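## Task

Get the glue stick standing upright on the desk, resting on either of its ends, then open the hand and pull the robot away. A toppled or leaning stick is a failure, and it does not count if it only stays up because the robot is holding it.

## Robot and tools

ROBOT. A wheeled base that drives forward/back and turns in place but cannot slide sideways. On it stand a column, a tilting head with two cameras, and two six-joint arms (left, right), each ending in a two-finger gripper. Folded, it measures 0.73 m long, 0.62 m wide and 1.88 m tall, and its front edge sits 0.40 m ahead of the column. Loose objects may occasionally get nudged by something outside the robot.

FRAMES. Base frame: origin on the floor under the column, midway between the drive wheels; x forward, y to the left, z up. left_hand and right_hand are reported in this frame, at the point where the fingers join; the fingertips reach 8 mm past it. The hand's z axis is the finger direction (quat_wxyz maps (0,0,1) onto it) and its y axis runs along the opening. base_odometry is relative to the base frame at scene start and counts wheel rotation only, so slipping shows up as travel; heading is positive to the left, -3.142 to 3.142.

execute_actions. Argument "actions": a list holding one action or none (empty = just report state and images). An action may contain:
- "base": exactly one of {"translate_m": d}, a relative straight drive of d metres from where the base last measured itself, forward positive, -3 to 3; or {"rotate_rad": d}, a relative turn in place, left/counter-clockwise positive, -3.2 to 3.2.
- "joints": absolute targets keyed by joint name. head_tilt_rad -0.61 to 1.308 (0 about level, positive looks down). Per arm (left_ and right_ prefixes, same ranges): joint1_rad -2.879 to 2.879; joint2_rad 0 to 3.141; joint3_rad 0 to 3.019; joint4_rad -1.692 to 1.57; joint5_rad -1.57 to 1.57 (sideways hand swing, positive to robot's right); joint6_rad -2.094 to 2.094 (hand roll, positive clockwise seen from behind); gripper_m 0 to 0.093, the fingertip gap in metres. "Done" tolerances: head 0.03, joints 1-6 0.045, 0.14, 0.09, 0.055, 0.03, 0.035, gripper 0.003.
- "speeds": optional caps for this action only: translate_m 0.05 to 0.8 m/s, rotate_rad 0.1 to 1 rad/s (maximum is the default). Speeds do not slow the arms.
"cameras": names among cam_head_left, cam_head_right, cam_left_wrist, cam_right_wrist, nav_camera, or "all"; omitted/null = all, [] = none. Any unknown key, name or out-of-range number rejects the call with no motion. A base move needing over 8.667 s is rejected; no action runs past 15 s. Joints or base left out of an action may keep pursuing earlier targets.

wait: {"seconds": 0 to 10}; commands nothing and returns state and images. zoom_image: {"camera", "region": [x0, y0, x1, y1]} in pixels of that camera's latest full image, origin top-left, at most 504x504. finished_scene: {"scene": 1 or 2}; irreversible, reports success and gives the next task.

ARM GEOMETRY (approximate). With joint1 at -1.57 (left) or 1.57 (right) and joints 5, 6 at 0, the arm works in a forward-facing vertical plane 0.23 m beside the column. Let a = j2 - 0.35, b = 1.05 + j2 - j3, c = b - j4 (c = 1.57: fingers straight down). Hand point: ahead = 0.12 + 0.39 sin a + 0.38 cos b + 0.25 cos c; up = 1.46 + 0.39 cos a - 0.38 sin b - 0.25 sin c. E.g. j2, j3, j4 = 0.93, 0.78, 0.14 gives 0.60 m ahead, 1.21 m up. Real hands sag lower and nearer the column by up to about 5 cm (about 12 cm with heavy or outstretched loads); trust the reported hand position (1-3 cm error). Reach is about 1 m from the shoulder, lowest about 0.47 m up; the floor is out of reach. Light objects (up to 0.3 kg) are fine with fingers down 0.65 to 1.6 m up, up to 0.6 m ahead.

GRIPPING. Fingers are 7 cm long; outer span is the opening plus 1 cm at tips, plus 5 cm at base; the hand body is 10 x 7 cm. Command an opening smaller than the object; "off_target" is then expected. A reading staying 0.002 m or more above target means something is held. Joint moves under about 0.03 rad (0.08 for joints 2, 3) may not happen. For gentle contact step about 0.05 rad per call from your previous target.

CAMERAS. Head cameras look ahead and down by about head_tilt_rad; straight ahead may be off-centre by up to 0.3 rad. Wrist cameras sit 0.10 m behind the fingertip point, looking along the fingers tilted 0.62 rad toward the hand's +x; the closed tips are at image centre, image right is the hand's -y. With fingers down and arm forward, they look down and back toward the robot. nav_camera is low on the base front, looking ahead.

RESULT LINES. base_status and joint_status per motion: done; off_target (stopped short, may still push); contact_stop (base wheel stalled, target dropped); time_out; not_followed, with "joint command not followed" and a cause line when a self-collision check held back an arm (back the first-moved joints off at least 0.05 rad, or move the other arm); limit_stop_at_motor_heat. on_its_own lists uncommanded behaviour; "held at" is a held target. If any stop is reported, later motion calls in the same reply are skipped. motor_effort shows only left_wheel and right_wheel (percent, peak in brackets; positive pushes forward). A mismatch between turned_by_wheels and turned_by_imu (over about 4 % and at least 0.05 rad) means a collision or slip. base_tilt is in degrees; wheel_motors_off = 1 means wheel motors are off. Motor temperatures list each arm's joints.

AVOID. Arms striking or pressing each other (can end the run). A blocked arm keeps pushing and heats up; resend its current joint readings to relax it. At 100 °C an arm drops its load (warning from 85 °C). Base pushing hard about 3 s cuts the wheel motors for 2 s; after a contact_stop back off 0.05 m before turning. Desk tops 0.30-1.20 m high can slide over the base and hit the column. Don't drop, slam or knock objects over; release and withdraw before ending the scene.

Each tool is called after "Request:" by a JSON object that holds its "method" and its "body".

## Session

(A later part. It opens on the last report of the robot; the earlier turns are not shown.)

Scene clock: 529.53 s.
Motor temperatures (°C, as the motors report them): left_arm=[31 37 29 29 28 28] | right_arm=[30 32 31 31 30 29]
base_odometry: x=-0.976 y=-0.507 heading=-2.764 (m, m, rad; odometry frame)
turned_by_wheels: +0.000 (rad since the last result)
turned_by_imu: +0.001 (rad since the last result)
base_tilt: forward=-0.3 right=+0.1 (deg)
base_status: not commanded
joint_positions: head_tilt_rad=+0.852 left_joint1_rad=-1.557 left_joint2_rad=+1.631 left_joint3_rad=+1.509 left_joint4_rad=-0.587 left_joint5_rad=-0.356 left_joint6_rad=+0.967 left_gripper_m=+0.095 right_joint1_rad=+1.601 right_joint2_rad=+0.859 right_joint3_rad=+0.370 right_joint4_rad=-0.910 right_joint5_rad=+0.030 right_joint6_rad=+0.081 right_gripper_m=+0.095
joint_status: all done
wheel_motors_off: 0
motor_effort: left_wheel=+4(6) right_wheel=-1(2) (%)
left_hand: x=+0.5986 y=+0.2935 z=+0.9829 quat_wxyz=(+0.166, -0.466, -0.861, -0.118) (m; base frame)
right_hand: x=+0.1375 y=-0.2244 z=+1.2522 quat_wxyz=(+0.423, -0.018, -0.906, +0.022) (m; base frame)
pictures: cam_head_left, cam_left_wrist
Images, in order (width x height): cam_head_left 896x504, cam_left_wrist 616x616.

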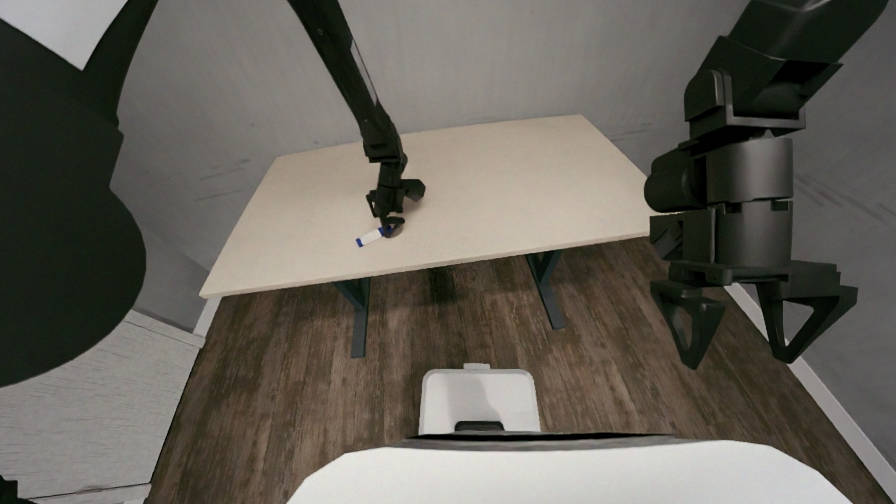

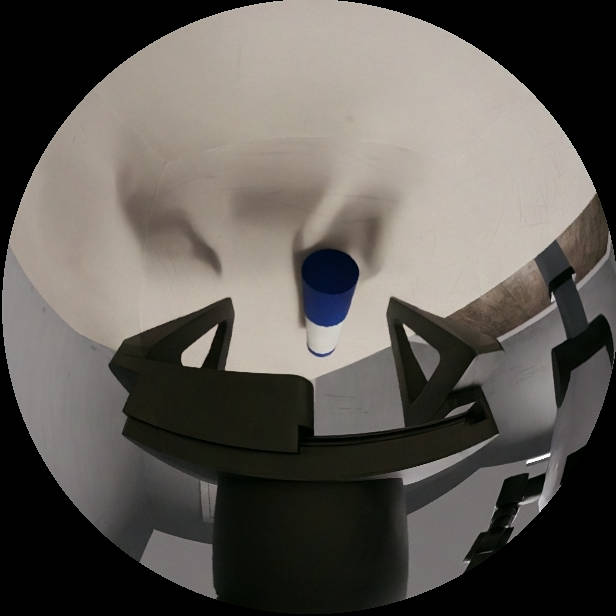

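Request:
{"method": "execute_actions", "body": {"actions": [{"joints": {"left_joint2_rad": 1.668}}], "cameras": ["cam_head_left", "cam_left_wrist"]}}

Scene clock: 539.87 s.
Motor temperatures (°C, as the motors report them): left_arm=[31 37 29 29 28 28] | right_arm=[30 32 31 31 30 29]
base_odometry: x=-0.976 y=-0.507 heading=-2.764 (m, m, rad; odometry frame)
turned_by_wheels: +0.000 (rad since the last result)
turned_by_imu: +0.001 (rad since the last result)
base_tilt: forward=-0.3 right=+0.0 (deg)
base_status: not commanded
joint_positions: head_tilt_rad=+0.852 left_joint1_rad=-1.557 left_joint2_rad=+1.644 left_joint3_rad=+1.509 left_joint4_rad=-0.587 left_joint5_rad=-0.356 left_joint6_rad=+0.967 left_gripper_m=+0.095 right_joint1_rad=+1.601 right_joint2_rad=+0.859 right_joint3_rad=+0.370 right_joint4_rad=-0.910 right_joint5_rad=+0.030 right_joint6_rad=+0.081 right_gripper_m=+0.095
joint_status: all done
wheel_motors_off: 0
motor_effort: left_wheel=+4(3) right_wheel=-1(1) (%)
left_hand: x=+0.5922 y=+0.2935 z=+0.9766 quat_wxyz=(+0.171, -0.467, -0.860, -0.115) (m; base frame)
right_hand: x=+0.1375 y=-0.2244 z=+1.2522 quat_wxyz=(+0.423, -0.018, -0.906, +0.022) (m; base frame)
pictures: cam_head_left, cam_left_wrist
Images, in order (width x height): cam_head_left 896x504, cam_left_wrist 616x616.

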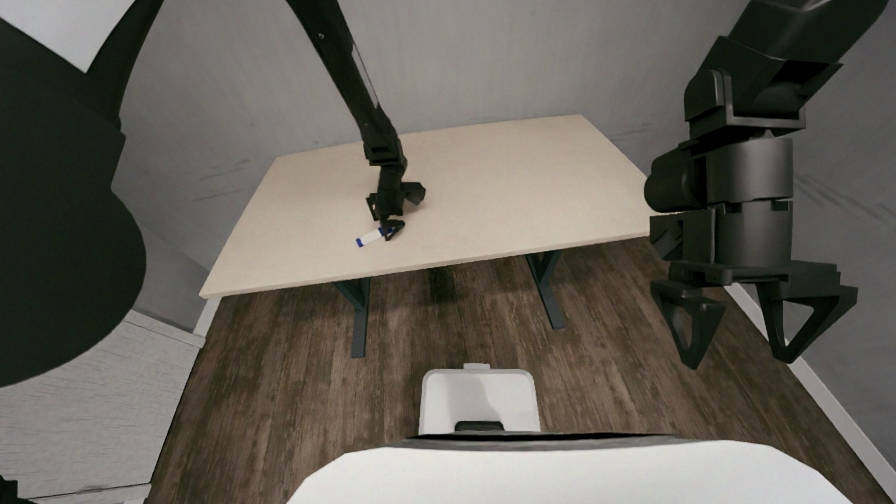

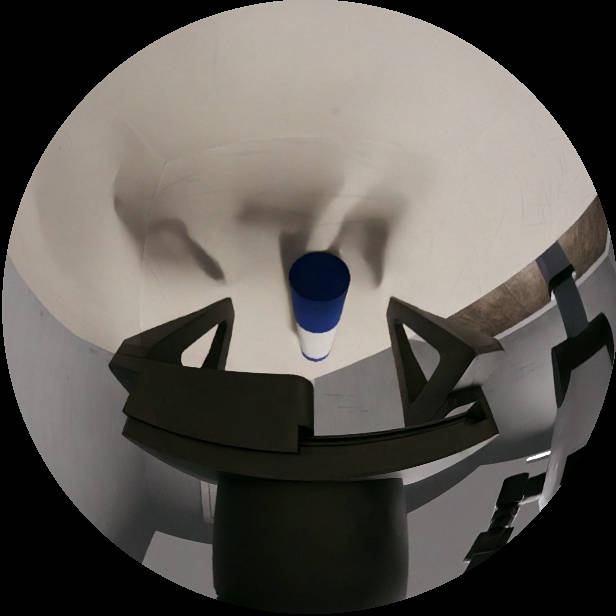

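Request:
{"method": "zoom_image", "body": {"camera": "cam_left_wrist", "region": [180, 190, 440, 390]}}

Request:
{"method": "zoom_image", "body": {"camera": "cam_head_left", "region": [340, 170, 440, 260]}}

Region (180, 190, 440, 390) of cam_left_wrist's 616x616 image, scaled by 1.938, with more detail than that image has; it fills the top 388 rows of this view, and the rest is white.

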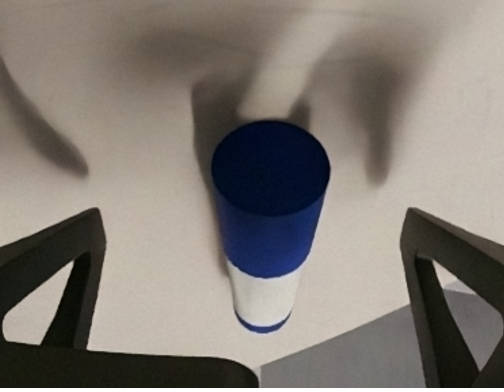

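Region (340, 170, 440, 260) of cam_head_left's 896x504 image, scaled by 5.040, with more detail than that image has; it fills the top 454 rows of this view, and the rest is white.

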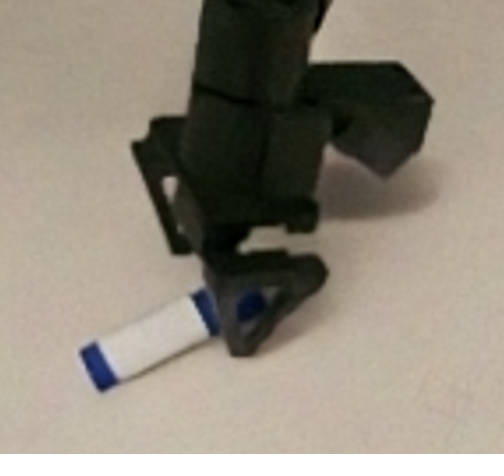

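Request:
{"method": "execute_actions", "body": {"actions": [{"joints": {"left_joint2_rad": 1.69}}], "cameras": ["cam_head_left", "cam_left_wrist"]}}

Scene clock: 589.70 s.
Motor temperatures (°C, as the motors report them): left_arm=[31 37 29 29 28 28] | right_arm=[30 32 31 31 30 29]
base_odometry: x=-0.976 y=-0.507 heading=-2.764 (m, m, rad; odometry frame)
turned_by_wheels: +0.000 (rad since the last result)
turned_by_imu: +0.001 (rad since the last result)
base_tilt: forward=-0.3 right=+0.1 (deg)
base_status: not commanded
joint_positions: head_tilt_rad=+0.852 left_joint1_rad=-1.557 left_joint2_rad=+1.670 left_joint3_rad=+1.509 left_joint4_rad=-0.587 left_joint5_rad=-0.356 left_joint6_rad=+0.967 left_gripper_m=+0.095 right_joint1_rad=+1.601 right_joint2_rad=+0.859 right_joint3_rad=+0.370 right_joint4_rad=-0.910 right_joint5_rad=+0.030 right_joint6_rad=+0.081 right_gripper_m=+0.095
joint_status: all done
wheel_motors_off: 0
motor_effort: left_wheel=+1(3) right_wheel=-2(1) (%)
left_hand: x=+0.5798 y=+0.2936 z=+0.9647 quat_wxyz=(+0.182, -0.468, -0.858, -0.109) (m; base frame)
right_hand: x=+0.1375 y=-0.2244 z=+1.2522 quat_wxyz=(+0.423, -0.018, -0.906, +0.022) (m; base frame)
pictures: cam_head_left, cam_left_wrist
Images, in order (width x height): cam_head_left 896x504, cam_left_wrist 616x616.

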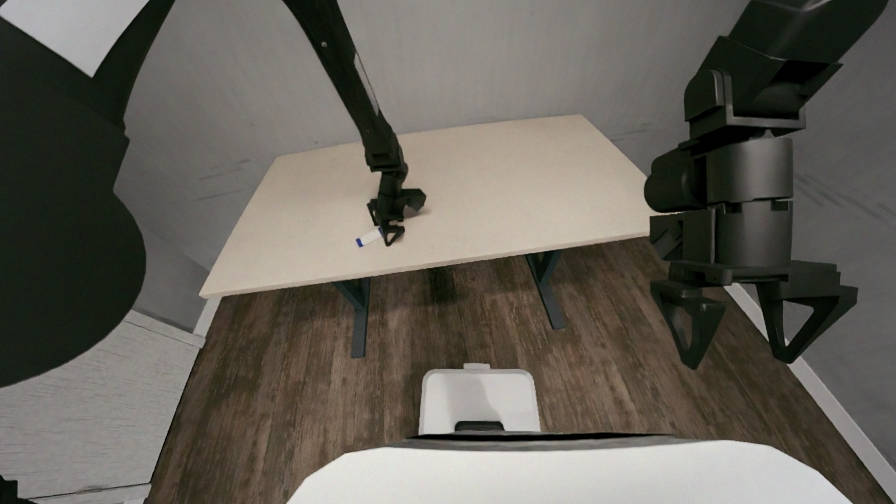

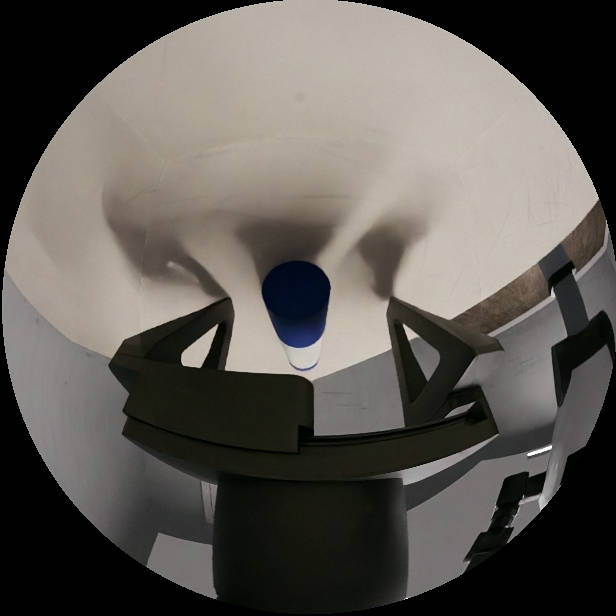

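Request:
{"method": "execute_actions", "body": {"actions": [{"joints": {"left_gripper_m": 0.01}}], "cameras": ["cam_head_left", "cam_left_wrist"]}}

Scene clock: 600.47 s.
Motor temperatures (°C, as the motors report them): left_arm=[31 37 29 29 28 28] | right_arm=[30 32 31 31 30 29]
base_odometry: x=-0.976 y=-0.507 heading=-2.764 (m, m, rad; odometry frame)
turned_by_wheels: +0.000 (rad since the last result)
turned_by_imu: +0.001 (rad since the last result)
base_tilt: forward=-0.3 right=+0.1 (deg)
base_status: not commanded
joint_positions: head_tilt_rad=+0.852 left_joint1_rad=-1.557 left_joint2_rad=+1.670 left_joint3_rad=+1.509 left_joint4_rad=-0.587 left_joint5_rad=-0.356 left_joint6_rad=+0.966 left_gripper_m=+0.029 right_joint1_rad=+1.601 right_joint2_rad=+0.859 right_joint3_rad=+0.370 right_joint4_rad=-0.910 right_joint5_rad=+0.030 right_joint6_rad=+0.081 right_gripper_m=+0.095
joint_status: left_gripper_m off_target (ended at +0.029, target +0.010)
wheel_motors_off: 0
motor_effort: left_wheel=+3(5) right_wheel=-1(1) (%)
left_hand: x=+0.5798 y=+0.2936 z=+0.9647 quat_wxyz=(+0.182, -0.468, -0.858, -0.109) (m; base frame)
right_hand: x=+0.1375 y=-0.2244 z=+1.2522 quat_wxyz=(+0.423, -0.018, -0.906, +0.022) (m; base frame)
pictures: cam_head_left, cam_left_wrist
Images, in order (width x height): cam_head_left 896x504, cam_left_wrist 616x616.

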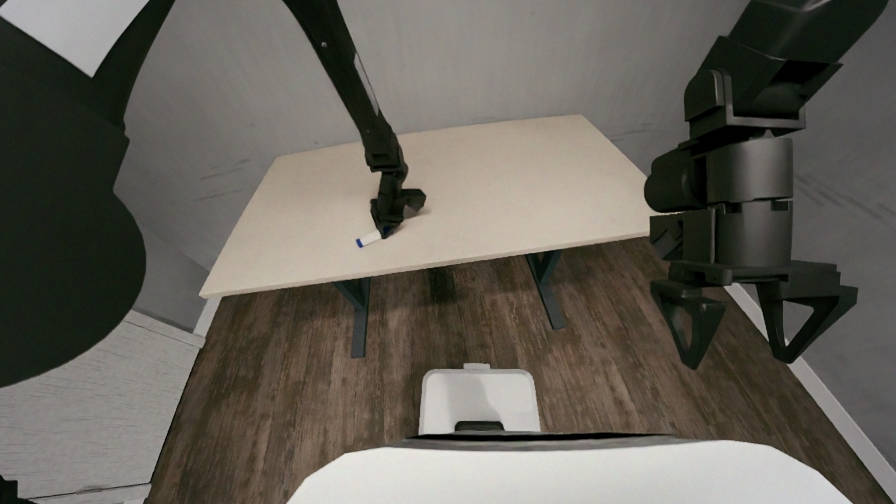

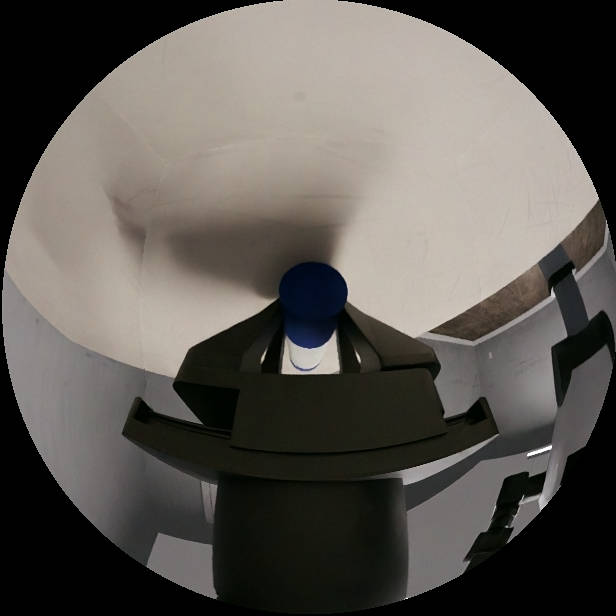

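Request:
{"method": "execute_actions", "body": {"actions": [{"joints": {"left_joint2_rad": 1.40}}], "cameras": ["cam_head_left", "cam_left_wrist"]}}

Scene clock: 690.43 s.
Motor temperatures (°C, as the motors report them): left_arm=[31 38 29 29 28 28] | right_arm=[30 32 31 31 30 29]
base_odometry: x=-0.976 y=-0.507 heading=-2.764 (m, m, rad; odometry frame)
turned_by_wheels: +0.000 (rad since the last result)
turned_by_imu: +0.001 (rad since the last result)
base_tilt: forward=-0.3 right=+0.2 (deg)
base_status: not commanded
joint_positions: head_tilt_rad=+0.852 left_joint1_rad=-1.557 left_joint2_rad=+1.386 left_joint3_rad=+1.521 left_joint4_rad=-0.582 left_joint5_rad=-0.356 left_joint6_rad=+0.966 left_gripper_m=+0.029 right_joint1_rad=+1.601 right_joint2_rad=+0.859 right_joint3_rad=+0.370 right_joint4_rad=-0.910 right_joint5_rad=+0.030 right_joint6_rad=+0.081 right_gripper_m=+0.095
joint_status: all done
wheel_motors_off: 0
motor_effort: left_wheel=+3(3) right_wheel=-2(2) (%)
left_hand: x=+0.7073 y=+0.2927 z=+1.1155 quat_wxyz=(+0.052, -0.448, -0.874, -0.179) (m; base frame)
right_hand: x=+0.1375 y=-0.2244 z=+1.2522 quat_wxyz=(+0.423, -0.018, -0.906, +0.022) (m; base frame)
pictures: cam_head_left, cam_left_wrist
Images, in order (width x height): cam_head_left 896x504, cam_left_wrist 616x616.

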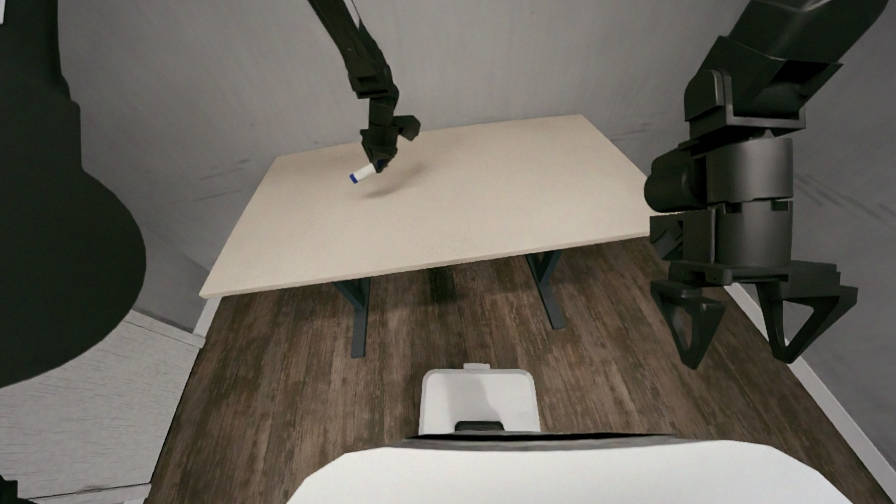

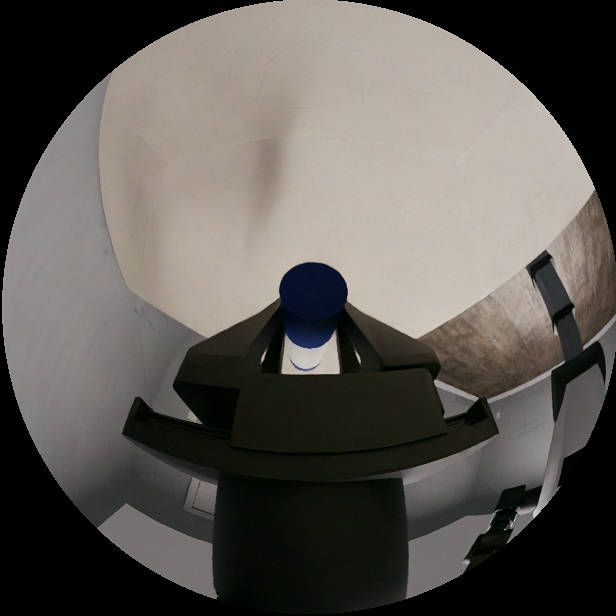

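Request:
{"method": "execute_actions", "body": {"actions": [{"joints": {"left_joint3_rad": 1.149, "left_joint4_rad": 1.20, "left_joint5_rad": 0.01, "left_joint6_rad": 0.0}}], "cameras": ["cam_head_left", "cam_left_wrist"]}}

Scene clock: 699.13 s.
Motor temperatures (°C, as the motors report them): left_arm=[31 38 29 29 28 28] | right_arm=[30 32 31 31 30 29]
base_odometry: x=-0.976 y=-0.507 heading=-2.764 (m, m, rad; odometry frame)
turned_by_wheels: +0.000 (rad since the last result)
turned_by_imu: +0.001 (rad since the last result)
base_tilt: forward=-0.3 right=+0.2 (deg)
base_status: not commanded
joint_positions: head_tilt_rad=+0.852 left_joint1_rad=-1.557 left_joint2_rad=+1.409 left_joint3_rad=+1.133 left_joint4_rad=+1.180 left_joint5_rad=+0.009 left_joint6_rad=+0.008 left_gripper_m=+0.029 right_joint1_rad=+1.601 right_joint2_rad=+0.859 right_joint3_rad=+0.370 right_joint4_rad=-0.910 right_joint5_rad=+0.030 right_joint6_rad=+0.081 right_gripper_m=+0.095
joint_status: all done
wheel_motors_off: 0
motor_effort: left_wheel=+2(3) right_wheel=-2(2) (%)
left_hand: x=+0.7974 y=+0.2304 z=+1.2381 quat_wxyz=(-0.655, -0.007, -0.756, -0.006) (m; base frame)
right_hand: x=+0.1375 y=-0.2244 z=+1.2522 quat_wxyz=(+0.423, -0.018, -0.906, +0.022) (m; base frame)
pictures: cam_head_left, cam_left_wrist
Images, in order (width x height): cam_head_left 896x504, cam_left_wrist 616x616.

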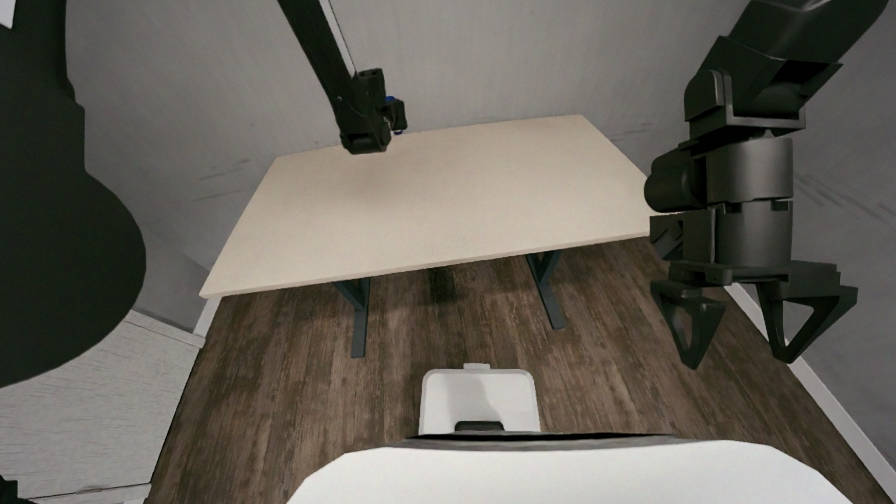

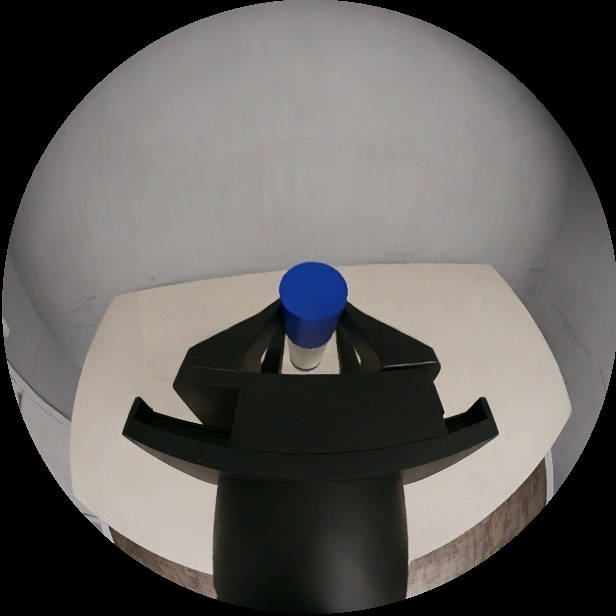

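Request:
{"method": "execute_actions", "body": {"actions": [{"joints": {"left_joint2_rad": 1.725, "left_joint4_rad": 1.215}}], "cameras": ["cam_head_left", "cam_head_right", "cam_left_wrist"]}}

Scene clock: 718.83 s.
Motor temperatures (°C, as the motors report them): left_arm=[31 39 29 29 28 28] | right_arm=[30 32 31 31 30 29]
base_odometry: x=-0.976 y=-0.507 heading=-2.764 (m, m, rad; odometry frame)
turned_by_wheels: +0.000 (rad since the last result)
turned_by_imu: +0.001 (rad since the last result)
base_tilt: forward=-0.3 right=+0.2 (deg)
base_status: not commanded
joint_positions: head_tilt_rad=+0.852 left_joint1_rad=-1.556 left_joint2_rad=+1.752 left_joint3_rad=+1.143 left_joint4_rad=+1.224 left_joint5_rad=+0.008 left_joint6_rad=+0.008 left_gripper_m=+0.029 right_joint1_rad=+1.601 right_joint2_rad=+0.859 right_joint3_rad=+0.370 right_joint4_rad=-0.910 right_joint5_rad=+0.030 right_joint6_rad=+0.081 right_gripper_m=+0.095
joint_status: all done
wheel_motors_off: 0
motor_effort: left_wheel=+5(8) right_wheel=-3(3) (%)
left_hand: x=+0.6939 y=+0.2330 z=+1.0355 quat_wxyz=(-0.539, -0.006, -0.843, -0.006) (m; base frame)
right_hand: x=+0.1373 y=-0.2244 z=+1.2523 quat_wxyz=(+0.423, -0.018, -0.906, +0.022) (m; base frame)
pictures: cam_head_left, cam_head_right, cam_left_wrist
Images, in order (width x height): cam_head_left 896x504, cam_head_right 896x504, cam_left_wrist 616x616.

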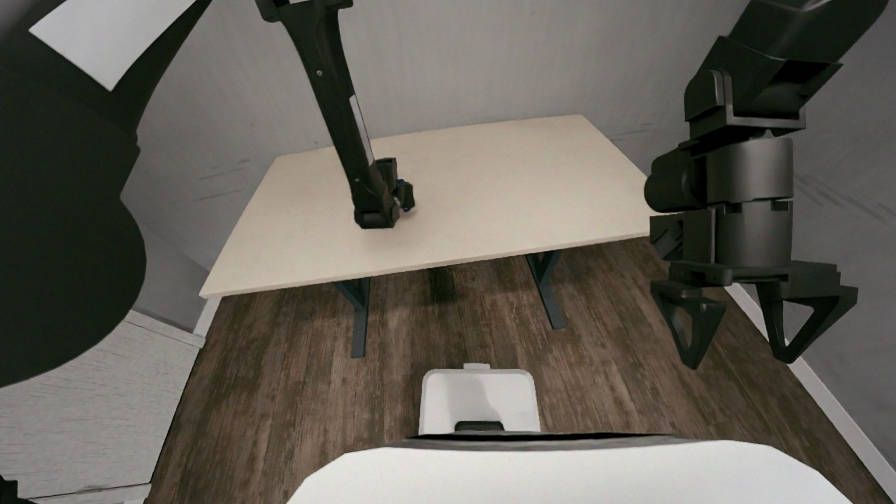

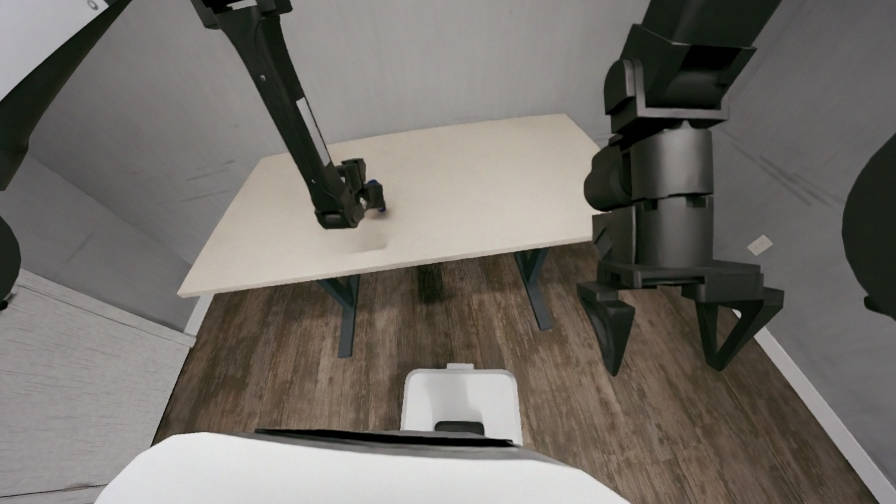

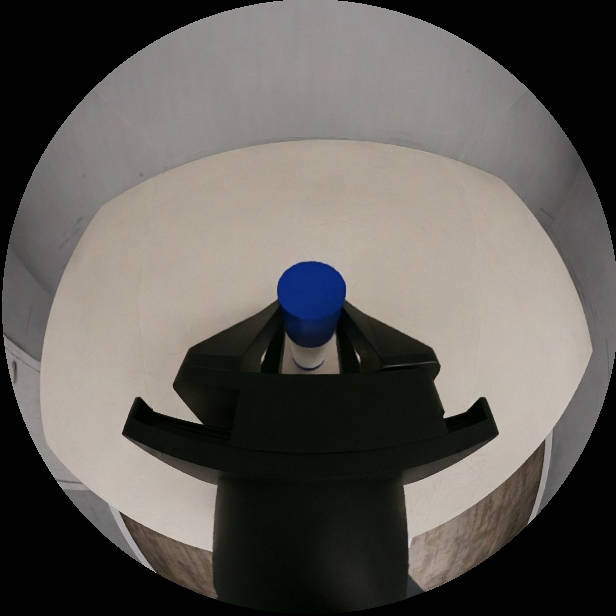

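Request:
{"method": "zoom_image", "body": {"camera": "cam_head_right", "region": [300, 140, 440, 260]}}

Request:
{"method": "zoom_image", "body": {"camera": "cam_left_wrist", "region": [200, 220, 420, 420]}}

Region (300, 140, 440, 260) of cam_head_right's 896x504 image, scaled by 3.600, with more detail than that image has; it fills the top 432 rows of this view, and the rest is white.

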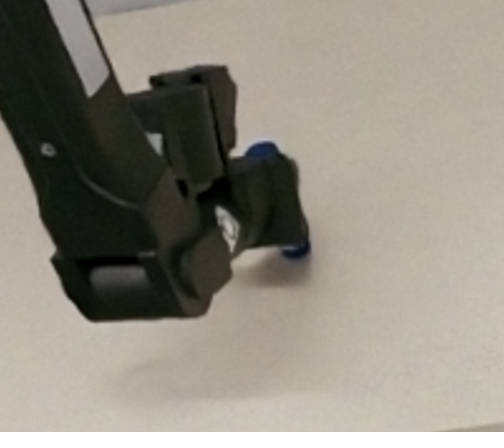

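Region (200, 220, 420, 420) of cam_left_wrist's 616x616 image, scaled by 2.291, with more detail than that image has; it fills the top 458 rows of this view, and the rest is white.

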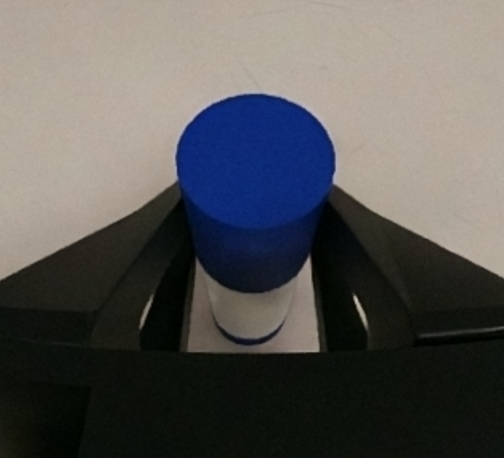

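Request:
{"method": "execute_actions", "body": {"actions": [{"joints": {"left_joint2_rad": 1.79, "left_joint4_rad": 1.255}}], "cameras": ["cam_head_right", "cam_left_wrist"]}}

Request:
{"method": "zoom_image", "body": {"camera": "cam_head_right", "region": [300, 140, 440, 260]}}

Scene clock: 763.90 s.
Motor temperatures (°C, as the motors report them): left_arm=[31 39 28 29 28 28] | right_arm=[30 32 31 31 30 29]
base_odometry: x=-0.976 y=-0.507 heading=-2.764 (m, m, rad; odometry frame)
turned_by_wheels: +0.000 (rad since the last result)
turned_by_imu: +0.001 (rad since the last result)
base_tilt: forward=-0.2 right=+0.2 (deg)
base_status: not commanded
joint_positions: head_tilt_rad=+0.852 left_joint1_rad=-1.556 left_joint2_rad=+1.764 left_joint3_rad=+1.143 left_joint4_rad=+1.243 left_joint5_rad=+0.008 left_joint6_rad=+0.007 left_gripper_m=+0.029 right_joint1_rad=+1.601 right_joint2_rad=+0.859 right_joint3_rad=+0.370 right_joint4_rad=-0.910 right_joint5_rad=+0.030 right_joint6_rad=+0.081 right_gripper_m=+0.095
joint_status: all done
wheel_motors_off: 0
motor_effort: left_wheel=+2(3) right_wheel=-3(3) (%)
left_hand: x=+0.6911 y=+0.2330 z=+1.0330 quat_wxyz=(-0.542, -0.006, -0.840, -0.006) (m; base frame)
right_hand: x=+0.1373 y=-0.2244 z=+1.2523 quat_wxyz=(+0.423, -0.018, -0.906, +0.022) (m; base frame)
pictures: cam_head_right, cam_left_wrist
Images, in order (width x height): cam_head_right 896x504, cam_left_wrist 616x616.

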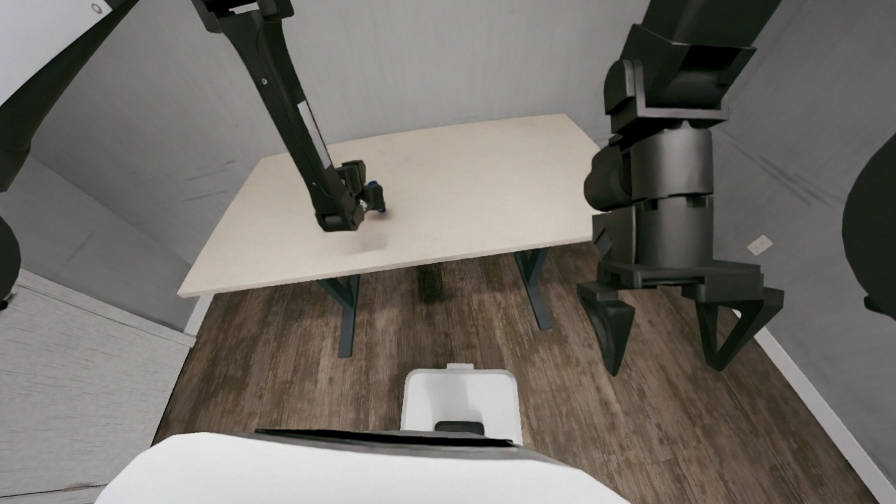

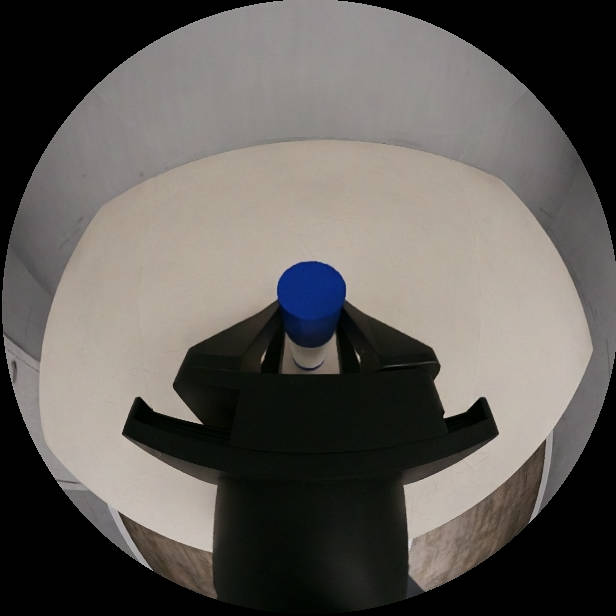

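Region (300, 140, 440, 260) of cam_head_right's 896x504 image, scaled by 3.600, with more detail than that image has; it fills the top 432 rows of this view, and the rest is white.

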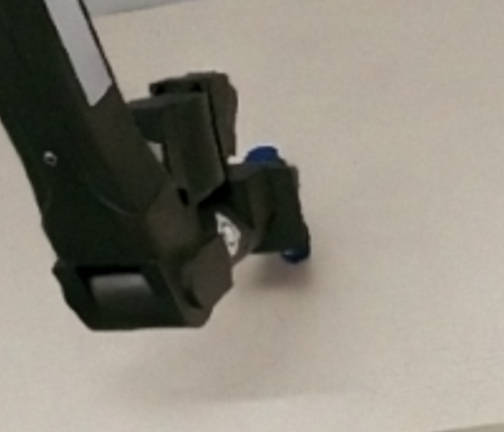

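Request:
{"method": "execute_actions", "body": {"actions": [{"joints": {"left_joint2_rad": 1.812}}], "cameras": ["cam_head_right", "cam_left_wrist"]}}

Request:
{"method": "zoom_image", "body": {"camera": "cam_head_right", "region": [300, 140, 440, 260]}}

Scene clock: 774.63 s.
Motor temperatures (°C, as the motors report them): left_arm=[31 38 28 29 28 28] | right_arm=[30 32 31 31 30 29]
base_odometry: x=-0.976 y=-0.507 heading=-2.764 (m, m, rad; odometry frame)
turned_by_wheels: +0.000 (rad since the last result)
turned_by_imu: +0.001 (rad since the last result)
base_tilt: forward=-0.3 right=+0.2 (deg)
base_status: not commanded
joint_positions: head_tilt_rad=+0.852 left_joint1_rad=-1.556 left_joint2_rad=+1.769 left_joint3_rad=+1.145 left_joint4_rad=+1.251 left_joint5_rad=+0.008 left_joint6_rad=+0.007 left_gripper_m=+0.029 right_joint1_rad=+1.601 right_joint2_rad=+0.859 right_joint3_rad=+0.370 right_joint4_rad=-0.910 right_joint5_rad=+0.030 right_joint6_rad=+0.081 right_gripper_m=+0.095
joint_status: all done
wheel_motors_off: 0
motor_effort: left_wheel=+3(5) right_wheel=-3(3) (%)
left_hand: x=+0.6908 y=+0.2330 z=+1.0325 quat_wxyz=(-0.544, -0.006, -0.839, -0.006) (m; base frame)
right_hand: x=+0.1373 y=-0.2244 z=+1.2523 quat_wxyz=(+0.423, -0.018, -0.906, +0.022) (m; base frame)
pictures: cam_head_right, cam_left_wrist
Images, in order (width x height): cam_head_right 896x504, cam_left_wrist 616x616.

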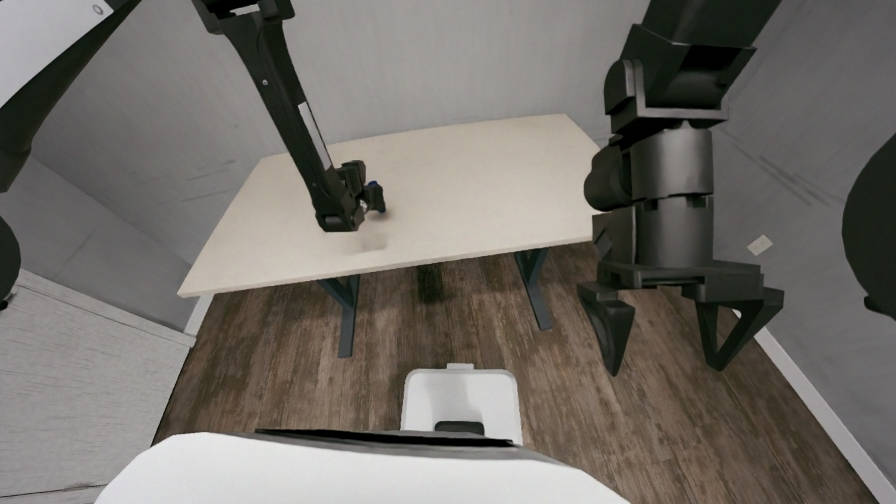

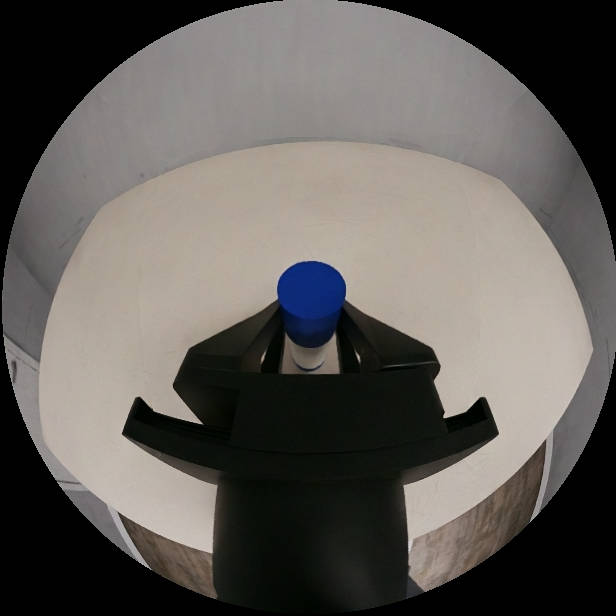

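Region (300, 140, 440, 260) of cam_head_right's 896x504 image, scaled by 3.600, with more detail than that image has; it fills the top 432 rows of this view, and the rest is white.

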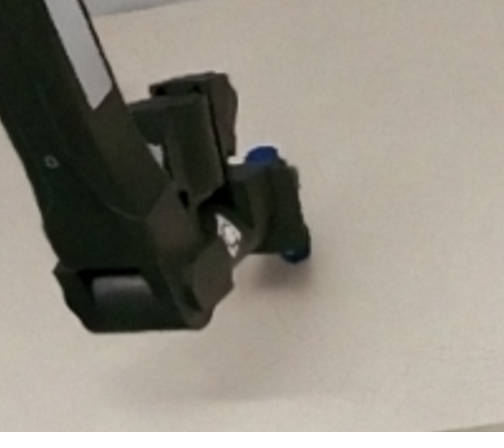

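Request:
{"method": "execute_actions", "body": {"actions": [{"joints": {"left_gripper_m": 0.09, "left_joint2_rad": 1.785}}], "cameras": ["cam_head_right", "cam_left_wrist"]}}

Scene clock: 798.97 s.
Motor temperatures (°C, as the motors report them): left_arm=[31 38 28 29 28 28] | right_arm=[30 32 31 31 30 29]
base_odometry: x=-0.976 y=-0.507 heading=-2.764 (m, m, rad; odometry frame)
turned_by_wheels: +0.000 (rad since the last result)
turned_by_imu: +0.001 (rad since the last result)
base_tilt: forward=-0.2 right=+0.2 (deg)
base_status: not commanded
joint_positions: head_tilt_rad=+0.852 left_joint1_rad=-1.556 left_joint2_rad=+1.769 left_joint3_rad=+1.145 left_joint4_rad=+1.251 left_joint5_rad=+0.008 left_joint6_rad=+0.007 left_gripper_m=+0.090 right_joint1_rad=+1.601 right_joint2_rad=+0.859 right_joint3_rad=+0.370 right_joint4_rad=-0.910 right_joint5_rad=+0.030 right_joint6_rad=+0.081 right_gripper_m=+0.095
joint_status: all done
wheel_motors_off: 0
motor_effort: left_wheel=+3(3) right_wheel=-2(3) (%)
left_hand: x=+0.6908 y=+0.2330 z=+1.0325 quat_wxyz=(-0.544, -0.006, -0.839, -0.006) (m; base frame)
right_hand: x=+0.1373 y=-0.2244 z=+1.2523 quat_wxyz=(+0.423, -0.018, -0.906, +0.022) (m; base frame)
pictures: cam_head_right, cam_left_wrist
Images, in order (width x height): cam_head_right 896x504, cam_left_wrist 616x616.

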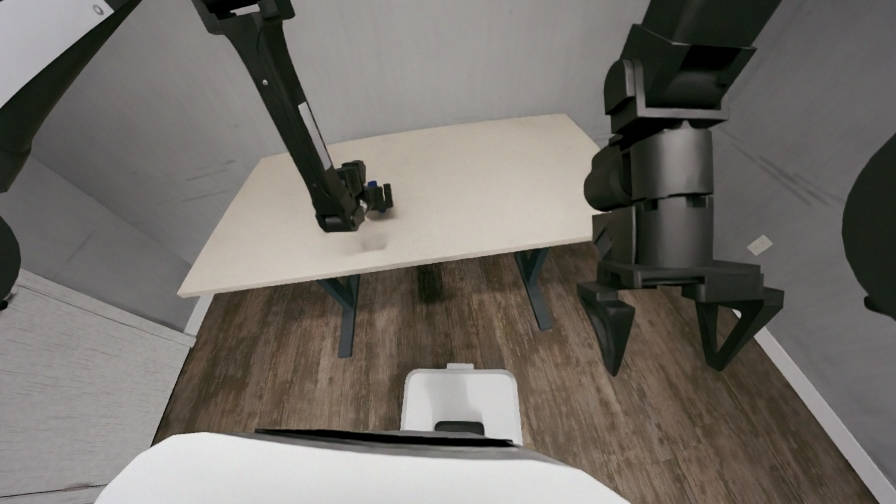

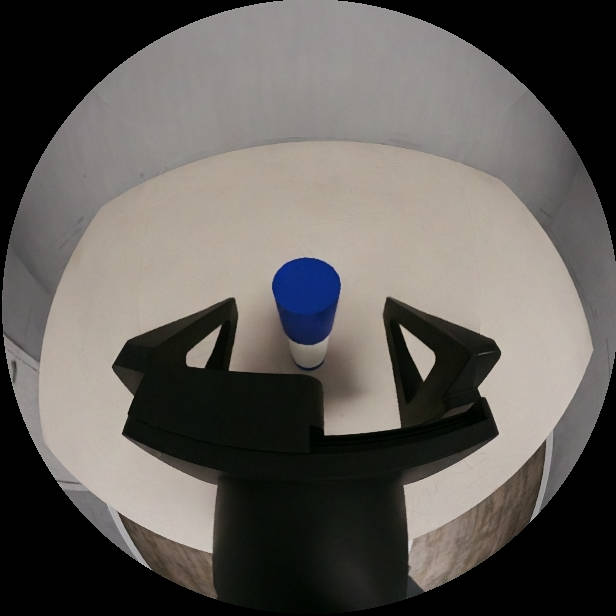

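Request:
{"method": "execute_actions", "body": {"actions": [{"base": {"translate_m": -0.45}, "joints": {"head_tilt_rad": 0.65}}], "cameras": ["cam_head_left", "cam_head_right", "cam_left_wrist"]}}

Scene clock: 810.73 s.
Motor temperatures (°C, as the motors report them): left_arm=[31 38 28 29 28 28] | right_arm=[30 32 31 31 30 29]
base_odometry: x=-0.558 y=-0.341 heading=-2.764 (m, m, rad; odometry frame)
turned_by_wheels: -0.001 (rad since the last result)
turned_by_imu: +0.000 (rad since the last result)
base_tilt: forward=-0.3 right=+0.2 (deg)
base_status: done
joint_positions: head_tilt_rad=+0.667 left_joint1_rad=-1.556 left_joint2_rad=+1.771 left_joint3_rad=+1.146 left_joint4_rad=+1.251 left_joint5_rad=+0.008 left_joint6_rad=+0.007 left_gripper_m=+0.090 right_joint1_rad=+1.601 right_joint2_rad=+0.857 right_joint3_rad=+0.365 right_joint4_rad=-0.910 right_joint5_rad=+0.030 right_joint6_rad=+0.081 right_gripper_m=+0.095
joint_status: all done
wheel_motors_off: 0
motor_effort: left_wheel=-1(46) right_wheel=+1(77) (%)
left_hand: x=+0.6901 y=+0.2329 z=+1.0313 quat_wxyz=(-0.544, -0.006, -0.839, -0.006) (m; base frame)
right_hand: x=+0.1349 y=-0.2244 z=+1.2532 quat_wxyz=(+0.424, -0.018, -0.905, +0.022) (m; base frame)
pictures: cam_head_left, cam_head_right, cam_left_wrist
Images, in order (width x height): cam_head_left 896x504, cam_head_right 896x504, cam_left_wrist 616x616.

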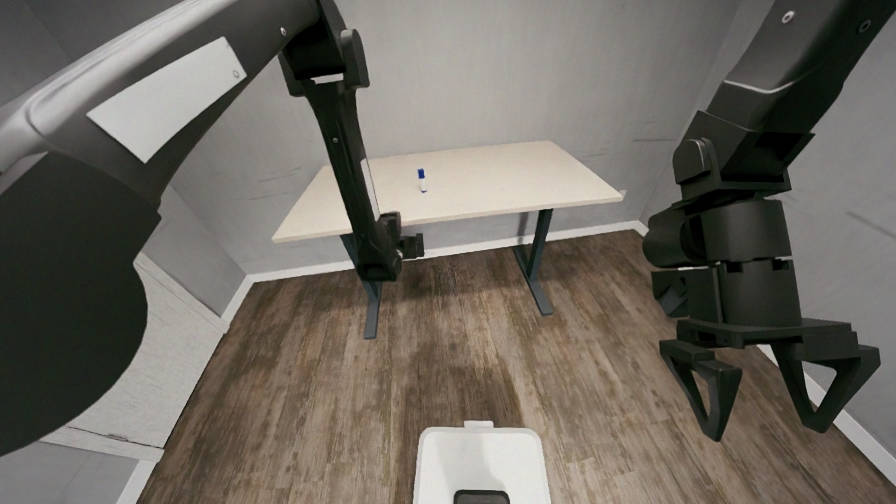

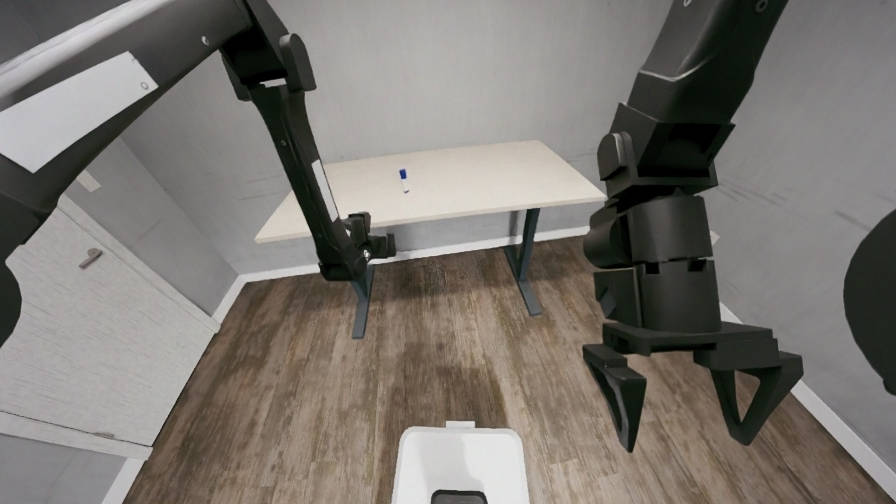

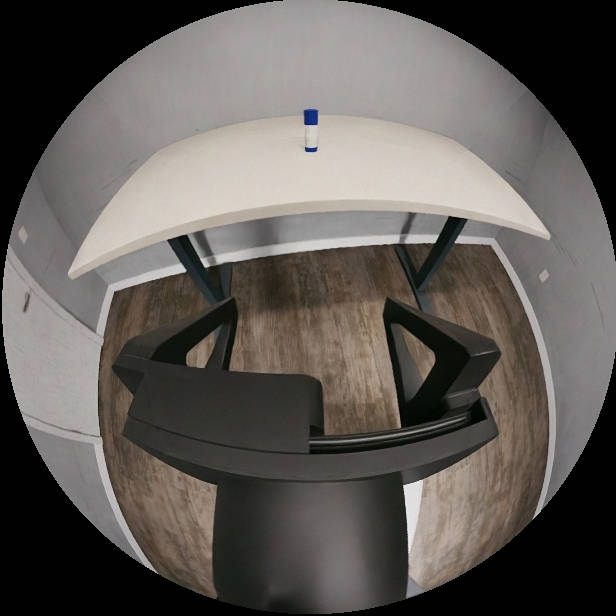

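Request:
{"method": "zoom_image", "body": {"camera": "cam_left_wrist", "region": [250, 80, 370, 180]}}

Region (250, 80, 370, 180) of cam_left_wrist's 616x616 image, scaled by 4.200, with more detail than that image has.

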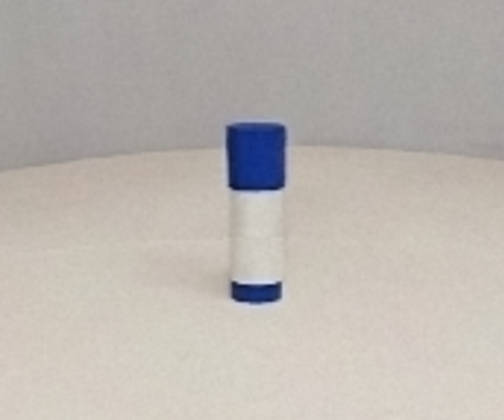

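The glue stick is standing upright on the desk and the robot has backed clear. Finishing scene 1.

Request:
{"method": "finished_scene", "body": {"scene": 1}}

The scene is finished: the task was done.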